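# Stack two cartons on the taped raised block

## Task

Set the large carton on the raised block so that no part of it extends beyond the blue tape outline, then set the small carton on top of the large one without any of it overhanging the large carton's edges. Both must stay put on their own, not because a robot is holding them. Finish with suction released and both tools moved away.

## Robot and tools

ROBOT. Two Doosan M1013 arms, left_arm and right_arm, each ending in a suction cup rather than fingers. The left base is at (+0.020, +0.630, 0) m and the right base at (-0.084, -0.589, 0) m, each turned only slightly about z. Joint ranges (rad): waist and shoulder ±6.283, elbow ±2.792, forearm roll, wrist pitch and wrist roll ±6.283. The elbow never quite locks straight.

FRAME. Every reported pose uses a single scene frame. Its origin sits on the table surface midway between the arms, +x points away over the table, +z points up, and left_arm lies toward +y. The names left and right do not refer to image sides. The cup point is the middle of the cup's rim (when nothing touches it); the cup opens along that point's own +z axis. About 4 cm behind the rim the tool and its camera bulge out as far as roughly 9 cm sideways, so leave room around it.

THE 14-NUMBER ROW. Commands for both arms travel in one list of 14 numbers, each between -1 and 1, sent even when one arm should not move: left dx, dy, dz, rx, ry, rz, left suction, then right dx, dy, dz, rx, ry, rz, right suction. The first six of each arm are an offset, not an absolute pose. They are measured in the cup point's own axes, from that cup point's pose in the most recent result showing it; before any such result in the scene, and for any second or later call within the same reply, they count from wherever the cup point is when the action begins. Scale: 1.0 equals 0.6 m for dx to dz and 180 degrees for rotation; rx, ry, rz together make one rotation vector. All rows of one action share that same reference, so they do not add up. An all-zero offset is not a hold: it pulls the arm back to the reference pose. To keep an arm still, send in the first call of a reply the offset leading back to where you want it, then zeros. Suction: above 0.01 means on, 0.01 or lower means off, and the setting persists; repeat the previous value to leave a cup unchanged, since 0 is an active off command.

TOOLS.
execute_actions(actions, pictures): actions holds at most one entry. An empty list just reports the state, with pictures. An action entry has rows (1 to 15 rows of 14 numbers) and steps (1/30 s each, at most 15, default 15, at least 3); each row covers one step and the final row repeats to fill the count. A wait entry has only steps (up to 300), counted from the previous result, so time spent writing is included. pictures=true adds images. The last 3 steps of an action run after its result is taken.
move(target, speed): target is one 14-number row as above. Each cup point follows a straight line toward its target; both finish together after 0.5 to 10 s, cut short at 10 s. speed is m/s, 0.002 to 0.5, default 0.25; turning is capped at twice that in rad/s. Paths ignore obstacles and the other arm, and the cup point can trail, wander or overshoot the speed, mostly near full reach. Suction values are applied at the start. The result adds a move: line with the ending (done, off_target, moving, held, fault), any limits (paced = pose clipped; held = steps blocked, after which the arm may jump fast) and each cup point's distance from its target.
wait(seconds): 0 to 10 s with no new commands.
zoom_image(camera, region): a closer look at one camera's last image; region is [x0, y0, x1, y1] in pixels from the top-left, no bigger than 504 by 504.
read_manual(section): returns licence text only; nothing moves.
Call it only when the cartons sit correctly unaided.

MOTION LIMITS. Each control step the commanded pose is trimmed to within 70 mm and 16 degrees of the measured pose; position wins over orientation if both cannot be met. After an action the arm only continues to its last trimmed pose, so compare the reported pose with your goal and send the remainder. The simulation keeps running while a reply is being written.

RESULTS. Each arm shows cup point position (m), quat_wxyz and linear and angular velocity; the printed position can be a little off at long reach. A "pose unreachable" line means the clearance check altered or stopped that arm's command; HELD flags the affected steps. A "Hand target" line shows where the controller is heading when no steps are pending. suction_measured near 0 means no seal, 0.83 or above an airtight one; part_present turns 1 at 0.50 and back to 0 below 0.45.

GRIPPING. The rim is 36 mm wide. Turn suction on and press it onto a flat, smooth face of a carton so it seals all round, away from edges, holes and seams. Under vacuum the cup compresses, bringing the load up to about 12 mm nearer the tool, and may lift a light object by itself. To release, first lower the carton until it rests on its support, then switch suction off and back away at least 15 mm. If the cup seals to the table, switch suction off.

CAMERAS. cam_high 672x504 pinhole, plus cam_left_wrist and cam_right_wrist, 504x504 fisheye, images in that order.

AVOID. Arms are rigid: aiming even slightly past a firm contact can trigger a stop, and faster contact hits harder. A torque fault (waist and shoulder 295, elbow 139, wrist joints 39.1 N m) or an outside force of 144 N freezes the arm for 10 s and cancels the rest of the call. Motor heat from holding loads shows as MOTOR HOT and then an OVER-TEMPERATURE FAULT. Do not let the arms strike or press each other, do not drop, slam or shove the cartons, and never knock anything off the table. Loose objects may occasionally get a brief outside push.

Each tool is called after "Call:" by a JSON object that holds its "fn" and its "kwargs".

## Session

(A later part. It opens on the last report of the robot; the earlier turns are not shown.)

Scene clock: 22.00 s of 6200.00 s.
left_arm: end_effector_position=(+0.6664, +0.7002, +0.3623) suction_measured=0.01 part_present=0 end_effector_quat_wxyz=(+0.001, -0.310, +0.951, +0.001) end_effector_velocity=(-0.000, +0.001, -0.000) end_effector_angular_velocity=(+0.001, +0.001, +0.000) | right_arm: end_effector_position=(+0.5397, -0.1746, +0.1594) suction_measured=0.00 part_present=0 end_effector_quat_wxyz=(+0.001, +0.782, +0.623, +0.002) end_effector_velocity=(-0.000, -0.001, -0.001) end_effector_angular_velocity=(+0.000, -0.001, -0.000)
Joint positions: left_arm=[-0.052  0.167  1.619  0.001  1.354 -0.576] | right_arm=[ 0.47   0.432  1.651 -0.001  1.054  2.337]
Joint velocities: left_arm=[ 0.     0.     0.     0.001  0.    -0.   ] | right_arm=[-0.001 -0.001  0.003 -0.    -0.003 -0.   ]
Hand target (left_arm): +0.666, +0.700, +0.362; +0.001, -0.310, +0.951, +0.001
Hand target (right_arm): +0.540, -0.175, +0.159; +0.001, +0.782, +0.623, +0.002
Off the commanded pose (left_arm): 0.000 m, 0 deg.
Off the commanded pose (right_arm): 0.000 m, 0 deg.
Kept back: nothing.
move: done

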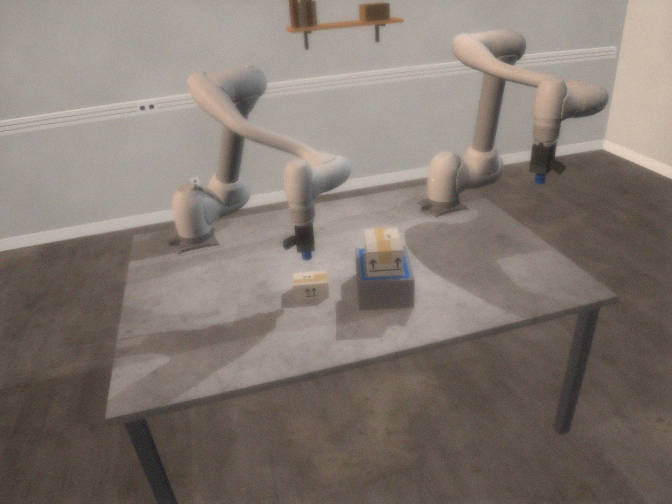

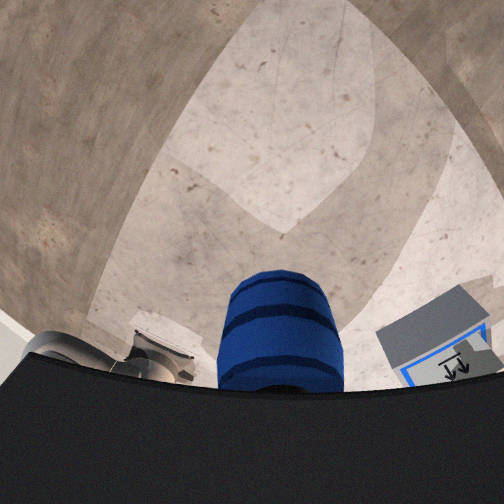

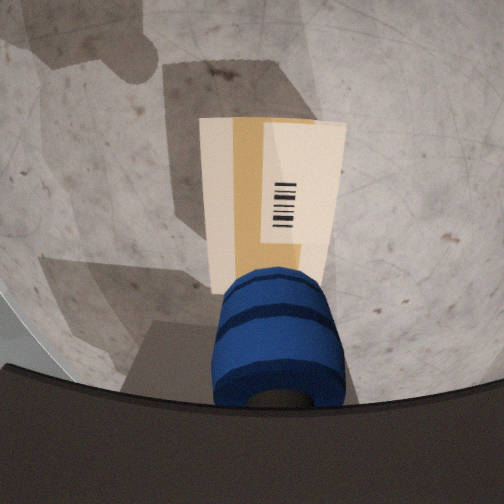

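Call:
{"fn": "move", "kwargs": {"target": [0,0,0,0,0,0,0, 0.002,-0.003,0.132,0,0,0,1], "speed": 0.3}}

Call:
{"fn": "move", "kwargs": {"target": [0,0,0,0,0,0,0, 0,0,0.027,0,0,0,1], "speed": 0.04}}

Scene clock: 23.07 s of 6200.00 s.
left_arm: end_effector_position=(+0.6664, +0.7002, +0.3623) suction_measured=0.01 part_present=0 end_effector_quat_wxyz=(+0.001, -0.310, +0.951, +0.001) end_effector_velocity=(+0.000, +0.000, +0.001) end_effector_angular_velocity=(+0.001, -0.001, -0.001) | right_arm: end_effector_position=(+0.5384, -0.1729, +0.0802) suction_measured=0.00 part_present=0 end_effector_quat_wxyz=(+0.001, +0.782, +0.623, +0.002) end_effector_velocity=(+0.001, +0.000, +0.000) end_effector_angular_velocity=(-0.000, -0.001, +0.001)
Joint positions: left_arm=[-0.052  0.167  1.619  0.001  1.354 -0.576] | right_arm=[ 0.472  0.502  1.709 -0.001  0.926  2.34 ]
Joint velocities: left_arm=[-0.    -0.001  0.     0.001 -0.001  0.   ] | right_arm=[-0.     0.    -0.001 -0.001 -0.    -0.001]
Hand target (left_arm): +0.666, +0.700, +0.362; +0.001, -0.310, +0.951, +0.001
Hand target (right_arm): +0.538, -0.173, +0.080; +0.001, +0.782, +0.623, +0.002
Off the commanded pose (left_arm): 0.000 m, 0 deg.
Off the commanded pose (right_arm): 0.000 m, 0 deg.
Kept back: nothing.
move: done

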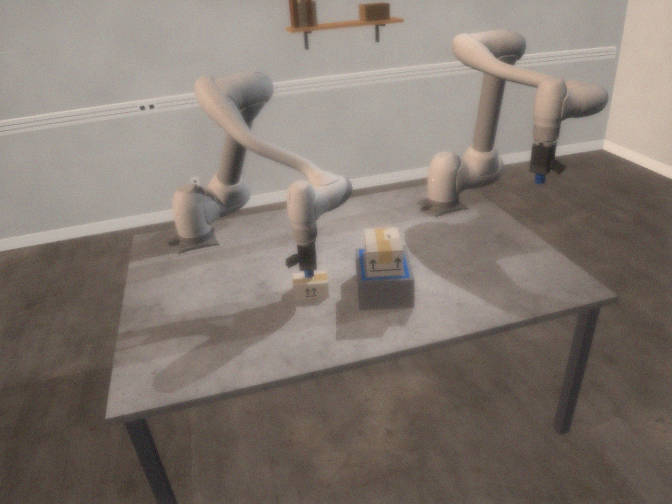

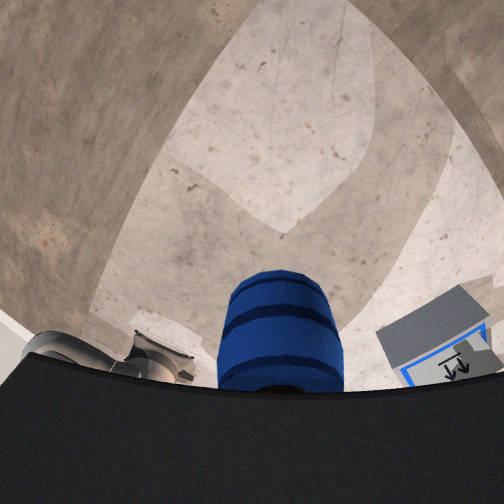

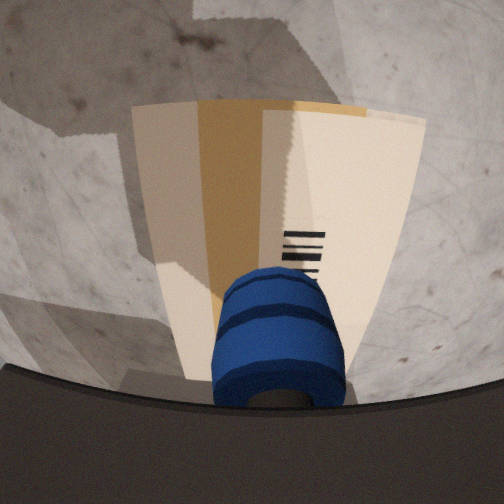

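Scene clock: 23.77 s of 6200.00 s.
left_arm: end_effector_position=(+0.6664, +0.7002, +0.3623) suction_measured=0.01 part_present=0 end_effector_quat_wxyz=(+0.001, -0.310, +0.951, +0.001) end_effector_velocity=(-0.000, +0.001, +0.000) end_effector_angular_velocity=(+0.001, -0.000, +0.000) | right_arm: end_effector_position=(+0.5385, -0.1728, +0.0640) suction_measured=0.98 part_present=1 end_effector_quat_wxyz=(+0.001, +0.782, +0.623, +0.002) end_effector_velocity=(-0.000, -0.000, +0.000) end_effector_angular_velocity=(-0.001, +0.001, +0.001)
Joint positions: left_arm=[-0.052  0.167  1.619  0.001  1.354 -0.576] | right_arm=[ 0.472  0.518  1.718 -0.001  0.901  2.34 ]
Joint velocities: left_arm=[ 0.    -0.     0.     0.001 -0.    -0.   ] | right_arm=[-0.    -0.     0.    -0.     0.001 -0.   ]
Hand target (left_arm): +0.666, +0.700, +0.362; +0.001, -0.310, +0.951, +0.001
Hand target (right_arm): +0.538, -0.173, +0.064; +0.001, +0.782, +0.623, +0.002
Off the commanded pose (left_arm): 0.000 m, 0 deg.
Off the commanded pose (right_arm): 0.000 m, 0 deg.
Kept back: nothing.
move: done

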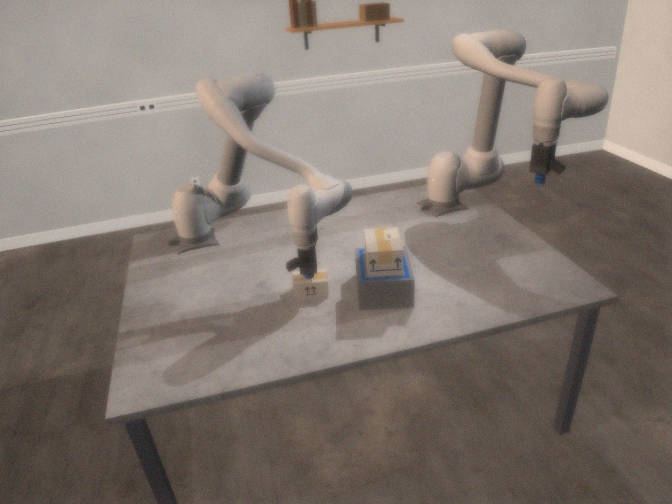

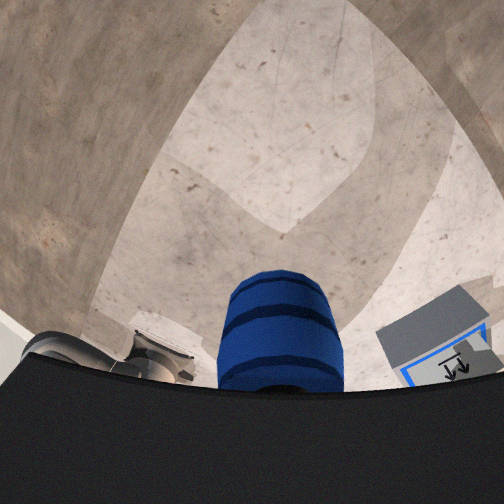

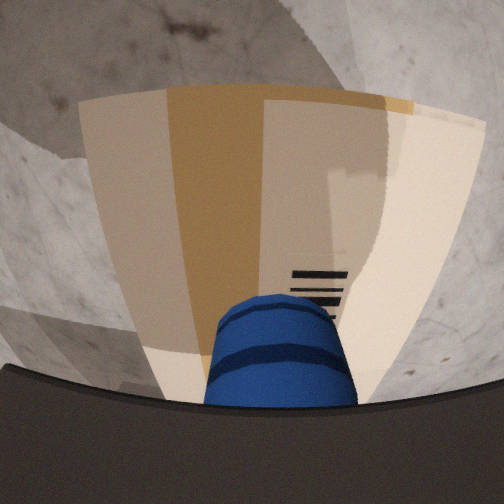

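Call:
{"fn": "move", "kwargs": {"target": [0,0,0,0,0,0,0, 0.0833,0,-0.3933,0,0,-0.2389,1], "speed": 0.45}}

Call:
{"fn": "move", "kwargs": {"target": [0,0,0,0,0,0,0, 0.254,0.2865,0,0,0,-0.2444,1], "speed": 0.45}}

Scene clock: 25.27 s of 6200.00 s.
left_arm: end_effector_position=(+0.6664, +0.7002, +0.3623) suction_measured=0.01 part_present=0 end_effector_quat_wxyz=(+0.001, -0.310, +0.951, +0.001) end_effector_velocity=(-0.000, +0.001, +0.000) end_effector_angular_velocity=(+0.002, -0.001, -0.001) | right_arm: end_effector_position=(+0.5490, -0.1246, +0.3002) suction_measured=1.00 part_present=1 end_effector_quat_wxyz=(+0.001, +0.499, +0.866, +0.002) end_effector_velocity=(+0.000, +0.001, -0.001) end_effector_angular_velocity=(+0.001, -0.001, +0.001)
Joint positions: left_arm=[-0.052  0.167  1.619  0.001  1.354 -0.576] | right_arm=[ 0.518  0.401  1.424 -0.001  1.311  1.636]
Joint velocities: left_arm=[ 0.    -0.001  0.     0.002 -0.     0.001] | right_arm=[-0.     0.001  0.     0.001 -0.002 -0.001]
Hand target (left_arm): +0.666, +0.700, +0.362; +0.001, -0.310, +0.951, +0.001
Hand target (right_arm): +0.549, -0.125, +0.300; +0.001, +0.499, +0.866, +0.002
Off the commanded pose (left_arm): 0.000 m, 0 deg.
Off the commanded pose (right_arm): 0.000 m, 0 deg.
Kept back: nothing.
move: done

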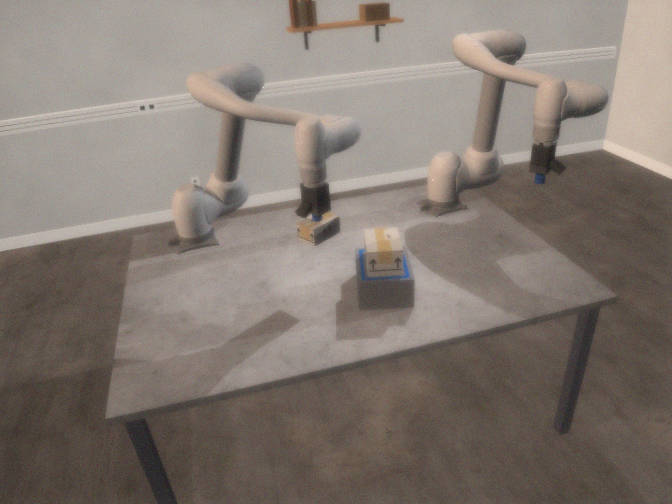

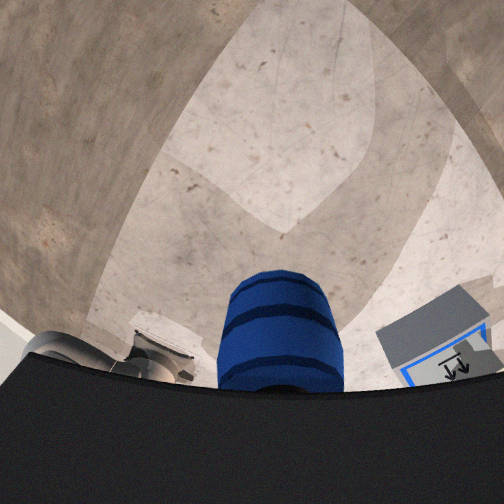

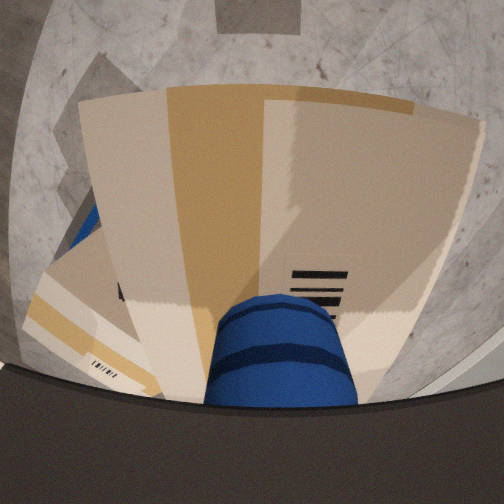

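Scene clock: 26.57 s of 6200.00 s.
left_arm: end_effector_position=(+0.6664, +0.7002, +0.3623) suction_measured=0.01 part_present=0 end_effector_quat_wxyz=(+0.001, -0.310, +0.951, +0.001) end_effector_velocity=(+0.000, -0.000, +0.000) end_effector_angular_velocity=(-0.001, -0.001, +0.000) | right_arm: end_effector_position=(+0.6214, +0.0933, +0.3008) suction_measured=1.00 part_present=1 end_effector_quat_wxyz=(+0.002, +0.139, +0.990, +0.002) end_effector_velocity=(-0.000, +0.001, -0.001) end_effector_angular_velocity=(-0.000, +0.001, +0.001)
Joint positions: left_arm=[-0.052  0.167  1.619  0.001  1.354 -0.576] | right_arm=[ 0.663  0.747  0.868 -0.001  1.522  1.012]
Joint velocities: left_arm=[-0.    -0.    -0.    -0.001 -0.001 -0.   ] | right_arm=[ 0.     0.001 -0.001  0.     0.    -0.   ]
Hand target (left_arm): +0.666, +0.700, +0.362; +0.001, -0.310, +0.951, +0.001
Hand target (right_arm): +0.621, +0.093, +0.301; +0.002, +0.139, +0.990, +0.002
Off the commanded pose (left_arm): 0.000 m, 0 deg.
Off the commanded pose (right_arm): 0.000 m, 0 deg.
Kept back: nothing.
move: done

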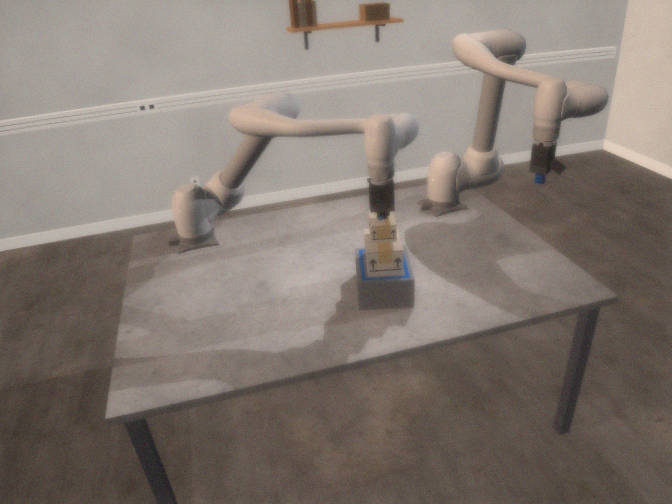

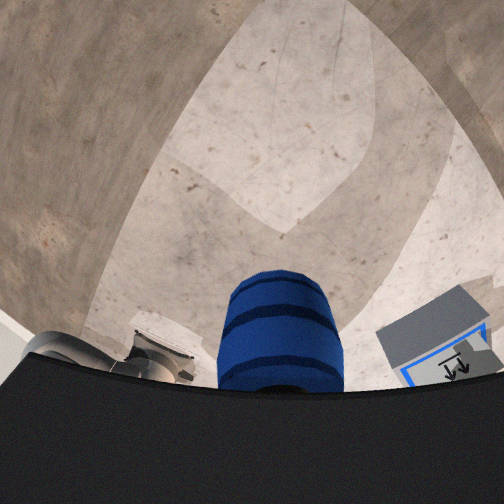

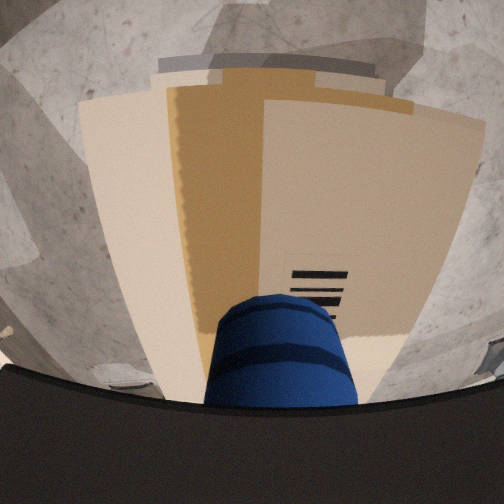

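Call:
{"fn": "move", "kwargs": {"target": [0,0,0,0,0,0,0, 0,0.002,0.0297,0,0,0,1], "speed": 0.08}}

Call:
{"fn": "execute_actions", "kwargs": {"actions": [{"rows": [[0,0,0,0,0,0,0, 0,0,0.001,0,0,0,1],[0,0,0,0,0,0,0, 0,0,0.002,0,0,0,1],[0,0,0,0,0,0,0, 0,0,0.003,0,0,0,1],[0,0,0,0,0,0,0, 0,0,0.004,0,0,0,1],[0,0,0,0,0,0,0, 0,0,0.005,0,0,0,1],[0,0,0,0,0,0,0, 0,0,0.006,0,0,0,1],[0,0,0,0,0,0,0, 0,0,0.007,0,0,0,1],[0,0,0,0,0,0,0, 0,0,0.008,0,0,0,1],[0,0,0,0,0,0,0, 0,0,0.009,0,0,0,1]], "steps": 15}], "pictures": true}}

Scene clock: 27.50 s of 6200.00 s.
left_arm: end_effector_position=(+0.6664, +0.7002, +0.3623) suction_measured=0.01 part_present=0 end_effector_quat_wxyz=(+0.001, -0.310, +0.951, +0.001) end_effector_velocity=(+0.001, +0.000, +0.000) end_effector_angular_velocity=(+0.000, -0.001, +0.000) | right_arm: end_effector_position=(+0.6217, +0.0945, +0.2829) suction_measured=1.00 part_present=1 end_effector_quat_wxyz=(+0.002, +0.139, +0.990, +0.002) end_effector_velocity=(-0.000, -0.000, -0.001) end_effector_angular_velocity=(-0.001, +0.001, +0.000)
Joint positions: left_arm=[-0.052  0.167  1.619  0.001  1.354 -0.576] | right_arm=[ 0.663  0.751  0.892 -0.001  1.493  1.013]
Joint velocities: left_arm=[ 0.     0.    -0.001  0.    -0.001  0.   ] | right_arm=[ 0.     0.     0.    -0.     0.001 -0.   ]
Hand target (left_arm): +0.666, +0.700, +0.362; +0.001, -0.310, +0.951, +0.001
Hand target (right_arm): +0.622, +0.095, +0.283; +0.002, +0.139, +0.990, +0.002
Off the commanded pose (left_arm): 0.000 m, 0 deg.
Off the commanded pose (right_arm): 0.000 m, 0 deg.
Kept back: nothing.
move: done

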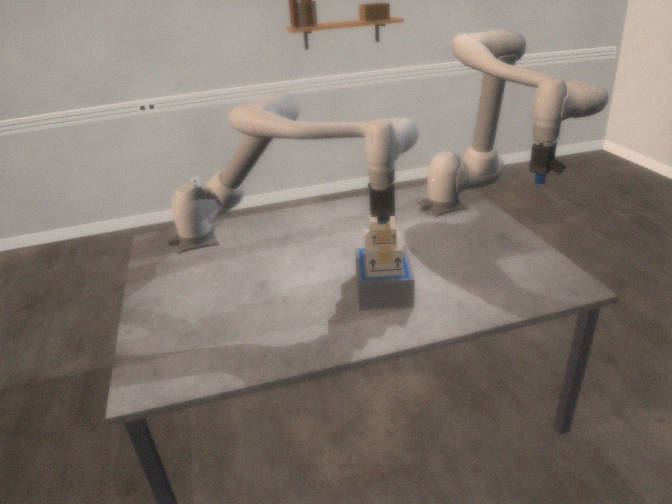

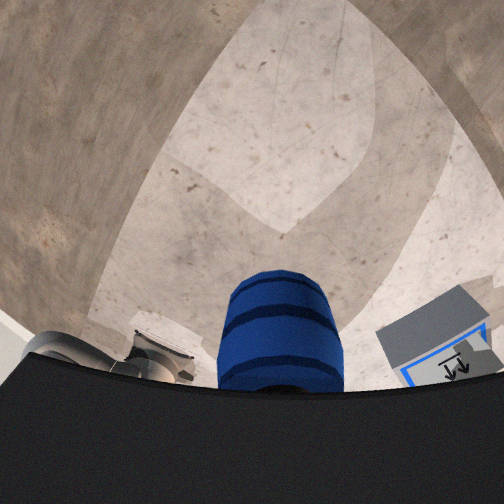

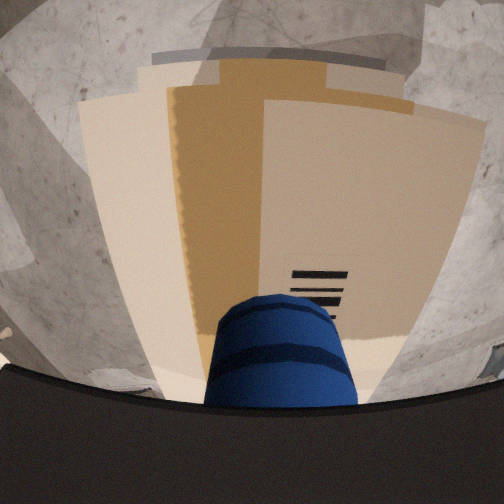

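Scene clock: 27.90 s of 6200.00 s.
left_arm: end_effector_position=(+0.6664, +0.7002, +0.3623) suction_measured=0.01 part_present=0 end_effector_quat_wxyz=(+0.001, -0.310, +0.951, +0.001) end_effector_velocity=(-0.000, -0.000, +0.000) end_effector_angular_velocity=(-0.000, +0.000, +0.001) | right_arm: end_effector_position=(+0.6218, +0.0946, +0.2778) suction_measured=1.00 part_present=1 end_effector_quat_wxyz=(+0.002, +0.139, +0.990, +0.002) end_effector_velocity=(-0.000, -0.000, -0.001) end_effector_angular_velocity=(-0.001, +0.001, +0.000)
Joint positions: left_arm=[-0.052  0.167  1.619  0.001  1.354 -0.576] | right_arm=[ 0.663  0.752  0.9   -0.001  1.484  1.013]
Joint velocities: left_arm=[-0.    -0.001  0.    -0.     0.001 -0.001] | right_arm=[ 0.    -0.     0.003 -0.    -0.002 -0.   ]
Steps of this call (steps 1 to 12: the first 12 steps of this action). Readings (end_effector_position | what the end effector reports):
1: left_arm (+0.6664, +0.7002, +0.3623) | right_arm (+0.6217, +0.0945, +0.2829) | left_arm suction_measured=0.01 part_present=0 | right_arm suction_measured=1.00 part_present=1
2: left_arm (+0.6664, +0.7002, +0.3623) | right_arm (+0.6217, +0.0945, +0.2825) | left_arm suction_measured=0.01 part_present=0 | right_arm suction_measured=1.00 part_present=1
4: left_arm (+0.6664, +0.7002, +0.3623) | right_arm (+0.6217, +0.0945, +0.2813) | left_arm suction_measured=0.01 part_present=0 | right_arm suction_measured=1.00 part_present=1
8: left_arm (+0.6664, +0.7002, +0.3623) | right_arm (+0.6217, +0.0946, +0.2789) | left_arm suction_measured=0.01 part_present=0 | right_arm suction_measured=1.00 part_present=1
12: the state above

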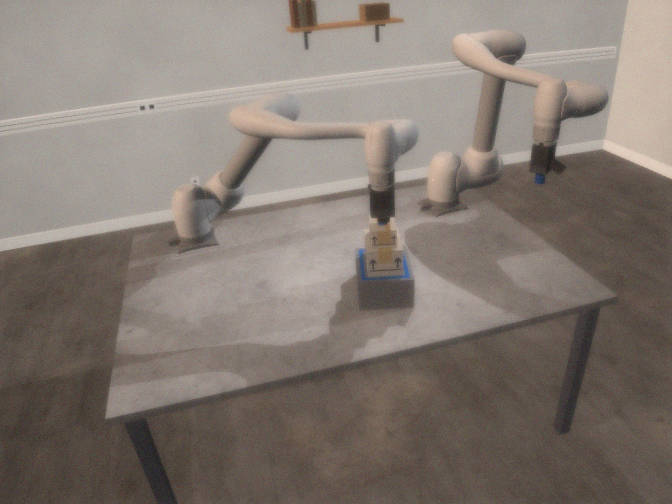

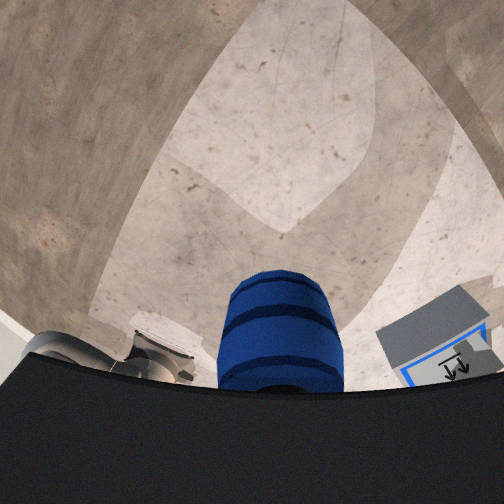

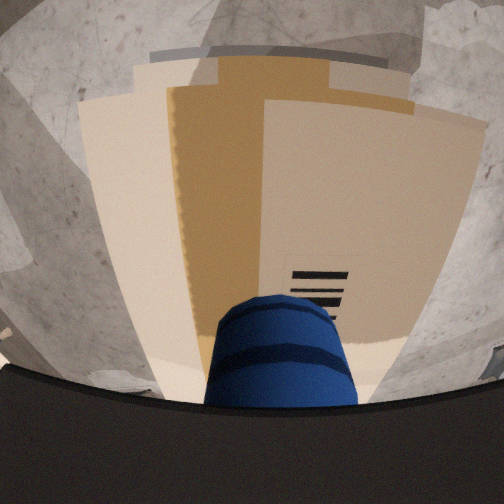

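Call:
{"fn": "execute_actions", "kwargs": {"actions": [{"rows": [[0,0,0,0,0,0,0, 0,0,0.0012,0,0,0,1],[0,0,0,0,0,0,0, 0,0,0.0015,0,0,0,1],[0,0,0,0,0,0,0, 0,0,0.0015,0,0,0,1],[0,0,0,0,0,0,0, 0,0,0.0015,0,0,0,0]], "steps": 9}]}}

Call:
{"fn": "move", "kwargs": {"target": [0,0,0,0,0,0,0, 0,0,-0.07,0,0,0,0], "speed": 0.2}}

Call:
{"fn": "move", "kwargs": {"target": [0,0,0,0,0,0,0, 0.05,-0.45,-0.1,0,0,0,0], "speed": 0.5}}

Scene clock: 28.30 s of 6200.00 s.
left_arm: end_effector_position=(+0.6664, +0.7002, +0.3623) suction_measured=0.01 part_present=0 end_effector_quat_wxyz=(+0.001, -0.310, +0.951, +0.001) end_effector_velocity=(-0.000, -0.000, +0.001) end_effector_angular_velocity=(-0.001, -0.001, +0.001) | right_arm: end_effector_position=(+0.6218, +0.0946, +0.2772) suction_measured=0.00 part_present=0 end_effector_quat_wxyz=(+0.002, +0.139, +0.990, +0.002) end_effector_velocity=(+0.000, +0.001, +0.001) end_effector_angular_velocity=(+0.002, -0.001, -0.000)
Joint positions: left_arm=[-0.052  0.167  1.619  0.001  1.354 -0.576] | right_arm=[ 0.663  0.752  0.901 -0.001  1.483  1.013]
Joint velocities: left_arm=[ 0.    -0.001  0.    -0.001  0.    -0.001] | right_arm=[ 0.    -0.    -0.002  0.    -0.     0.   ]
Off your previous action's commanded pose (left_arm): 0.000 m, 0 deg at its last step (step 3 of this call).
Off your previous action's commanded pose (right_arm): 0.000 m, 0 deg at its last step (step 3 of this call).
Steps of this call (steps 1 to 3: the last 3 steps of your previous action; steps 4 to 6: nothing new was sent; steps 7 to 12: the first 6 steps of this action). Readings (end_effector_position | what the end effector reports):
7: left_arm (+0.6664, +0.7002, +0.3623) | right_arm (+0.6218, +0.0946, +0.2776) | left_arm suction_measured=0.01 part_present=0 | right_arm suction_measured=1.00 part_present=1
8: left_arm (+0.6664, +0.7002, +0.3623) | right_arm (+0.6218, +0.0946, +0.2774) | left_arm suction_measured=0.01 part_present=0 | right_arm suction_measured=1.00 part_present=1
10: left_arm (+0.6664, +0.7002, +0.3623) | right_arm (+0.6218, +0.0946, +0.2772) | left_arm suction_measured=0.01 part_present=0 | right_arm suction_measured=0.68 part_present=1
12: the state above

Scene clock: 29.23 s of 6200.00 s.
left_arm: end_effector_position=(+0.6664, +0.7002, +0.3623) suction_measured=0.01 part_present=0 end_effector_quat_wxyz=(+0.001, -0.310, +0.951, +0.001) end_effector_velocity=(-0.000, +0.000, +0.000) end_effector_angular_velocity=(+0.000, +0.000, -0.000) | right_arm: end_effector_position=(+0.6216, +0.0944, +0.3192) suction_measured=0.00 part_present=0 end_effector_quat_wxyz=(+0.002, +0.139, +0.990, +0.002) end_effector_velocity=(-0.000, -0.000, -0.001) end_effector_angular_velocity=(-0.002, +0.002, +0.001)
Joint positions: left_arm=[-0.052  0.167  1.619  0.001  1.354 -0.576] | right_arm=[ 0.663  0.748  0.834 -0.001  1.555  1.013]
Joint velocities: left_arm=[ 0. -0.  0.  0.  0.  0.] | right_arm=[-0.     0.     0.001  0.     0.002 -0.001]
Hand target (left_arm): +0.666, +0.700, +0.362; +0.001, -0.310, +0.951, +0.001
Hand target (right_arm): +0.622, +0.094, +0.319; +0.002, +0.139, +0.990, +0.002
Off your previous action's commanded pose (left_arm): 0.000 m, 0 deg at its last step (step 3 of this call).
Off your previous action's commanded pose (right_arm): 0.000 m, 0 deg at its last step (step 3 of this call).
Off the commanded pose (left_arm): 0.000 m, 0 deg.
Off the commanded pose (right_arm): 0.000 m, 0 deg.
Kept back: nothing.
move: done

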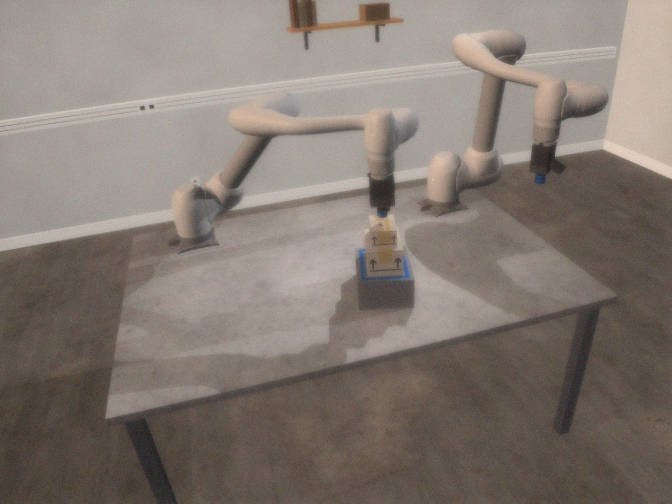

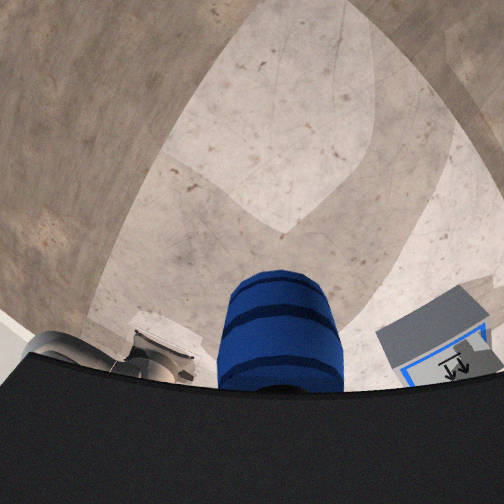

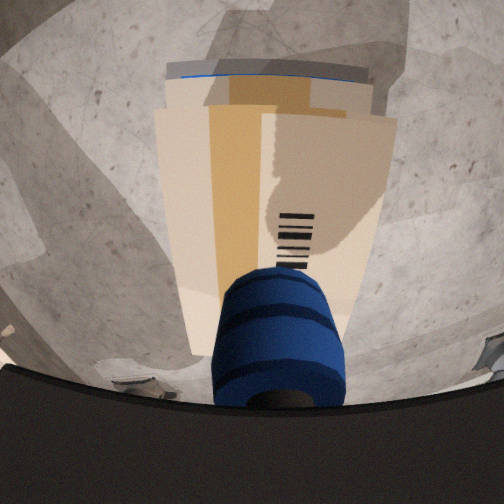

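Scene clock: 30.27 s of 6200.00 s.
left_arm: end_effector_position=(+0.6664, +0.7002, +0.3623) suction_measured=0.01 part_present=0 end_effector_quat_wxyz=(+0.001, -0.310, +0.951, +0.001) end_effector_velocity=(-0.000, -0.000, +0.001) end_effector_angular_velocity=(-0.000, -0.001, -0.001) | right_arm: end_effector_position=(+0.5185, -0.1570, +0.3784) suction_measured=0.00 part_present=0 end_effector_quat_wxyz=(+0.002, +0.139, +0.990, +0.001) end_effector_velocity=(-0.000, -0.000, +0.002) end_effector_angular_velocity=(+0.002, -0.000, -0.001)
Joint positions: left_arm=[-0.052  0.167  1.619  0.001  1.354 -0.576] | right_arm=[ 0.505  0.306  1.415 -0.001  1.416  0.854]
Joint velocities: left_arm=[-0.    -0.001  0.    -0.    -0.     0.001] | right_arm=[-0.001 -0.002 -0.001  0.001  0.001  0.   ]
Hand target (left_arm): +0.666, +0.700, +0.362; +0.001, -0.310, +0.951, +0.001
Hand target (right_arm): +0.518, -0.157, +0.379; +0.002, +0.139, +0.990, +0.002
Off the commanded pose (left_arm): 0.000 m, 0 deg.
Off the commanded pose (right_arm): 0.000 m, 0 deg.
Kept back: nothing.
move: done

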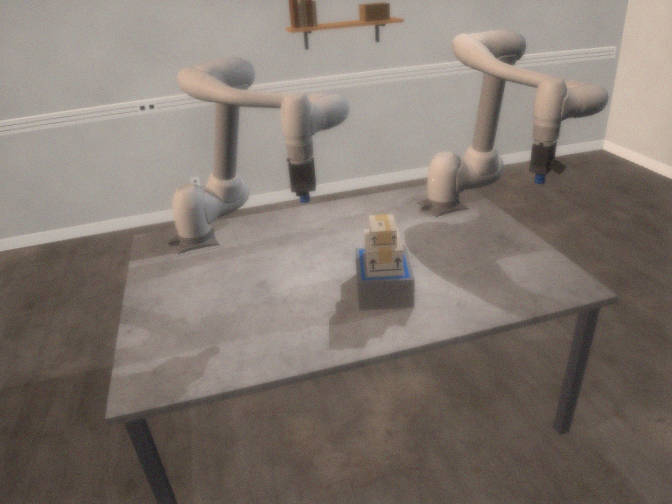

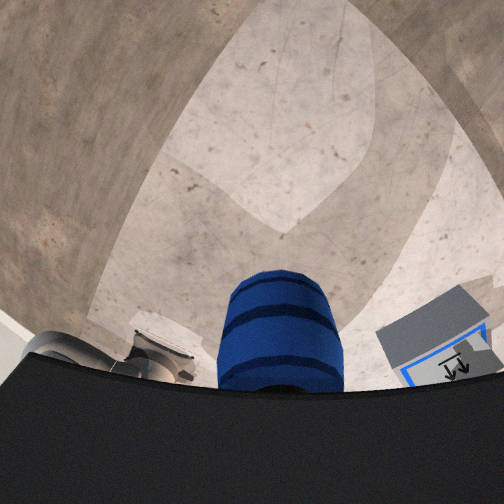

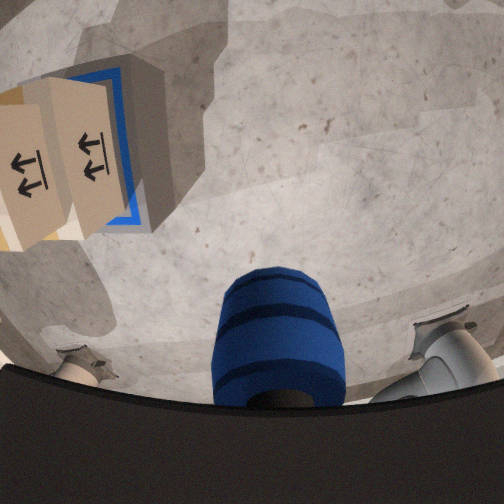

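Call:
{"fn": "zoom_image", "kwargs": {"camera": "cam_high", "region": [340, 200, 440, 320]}}

Call:
{"fn": "zoom_image", "kwargs": {"camera": "cam_left_wrist", "region": [374, 280, 504, 400]}}

Region (340, 200, 440, 320) of cam_high's 672x504 image, scaled by 4.200, with more detail than that image has.

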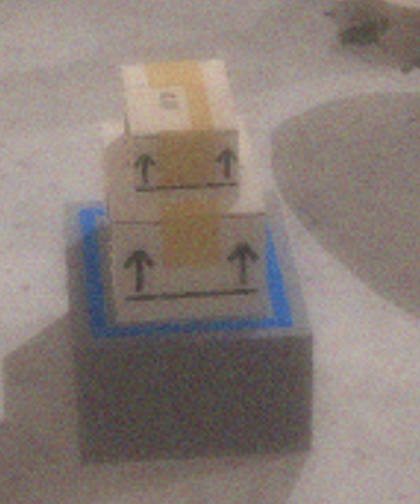

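Region (374, 280, 504, 400) of cam_left_wrist's 504x504 image, scaled by 3.877, with more detail than that image has; it fills the top 465 rows of this view, and the rest is white.

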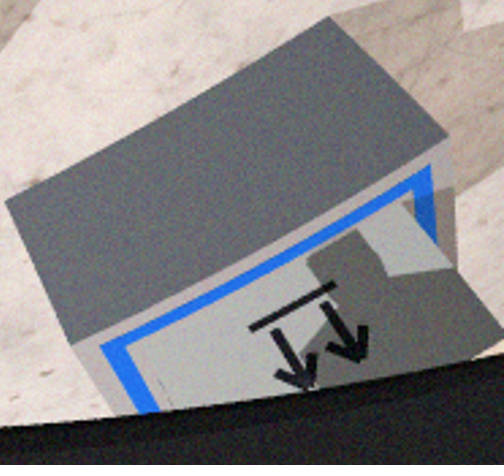

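Both cartons are well placed inside the tape and stacked centrally.

Call:
{"fn": "finished_scene", "kwargs": {"scene": 1}}

The scene is finished: the task was done.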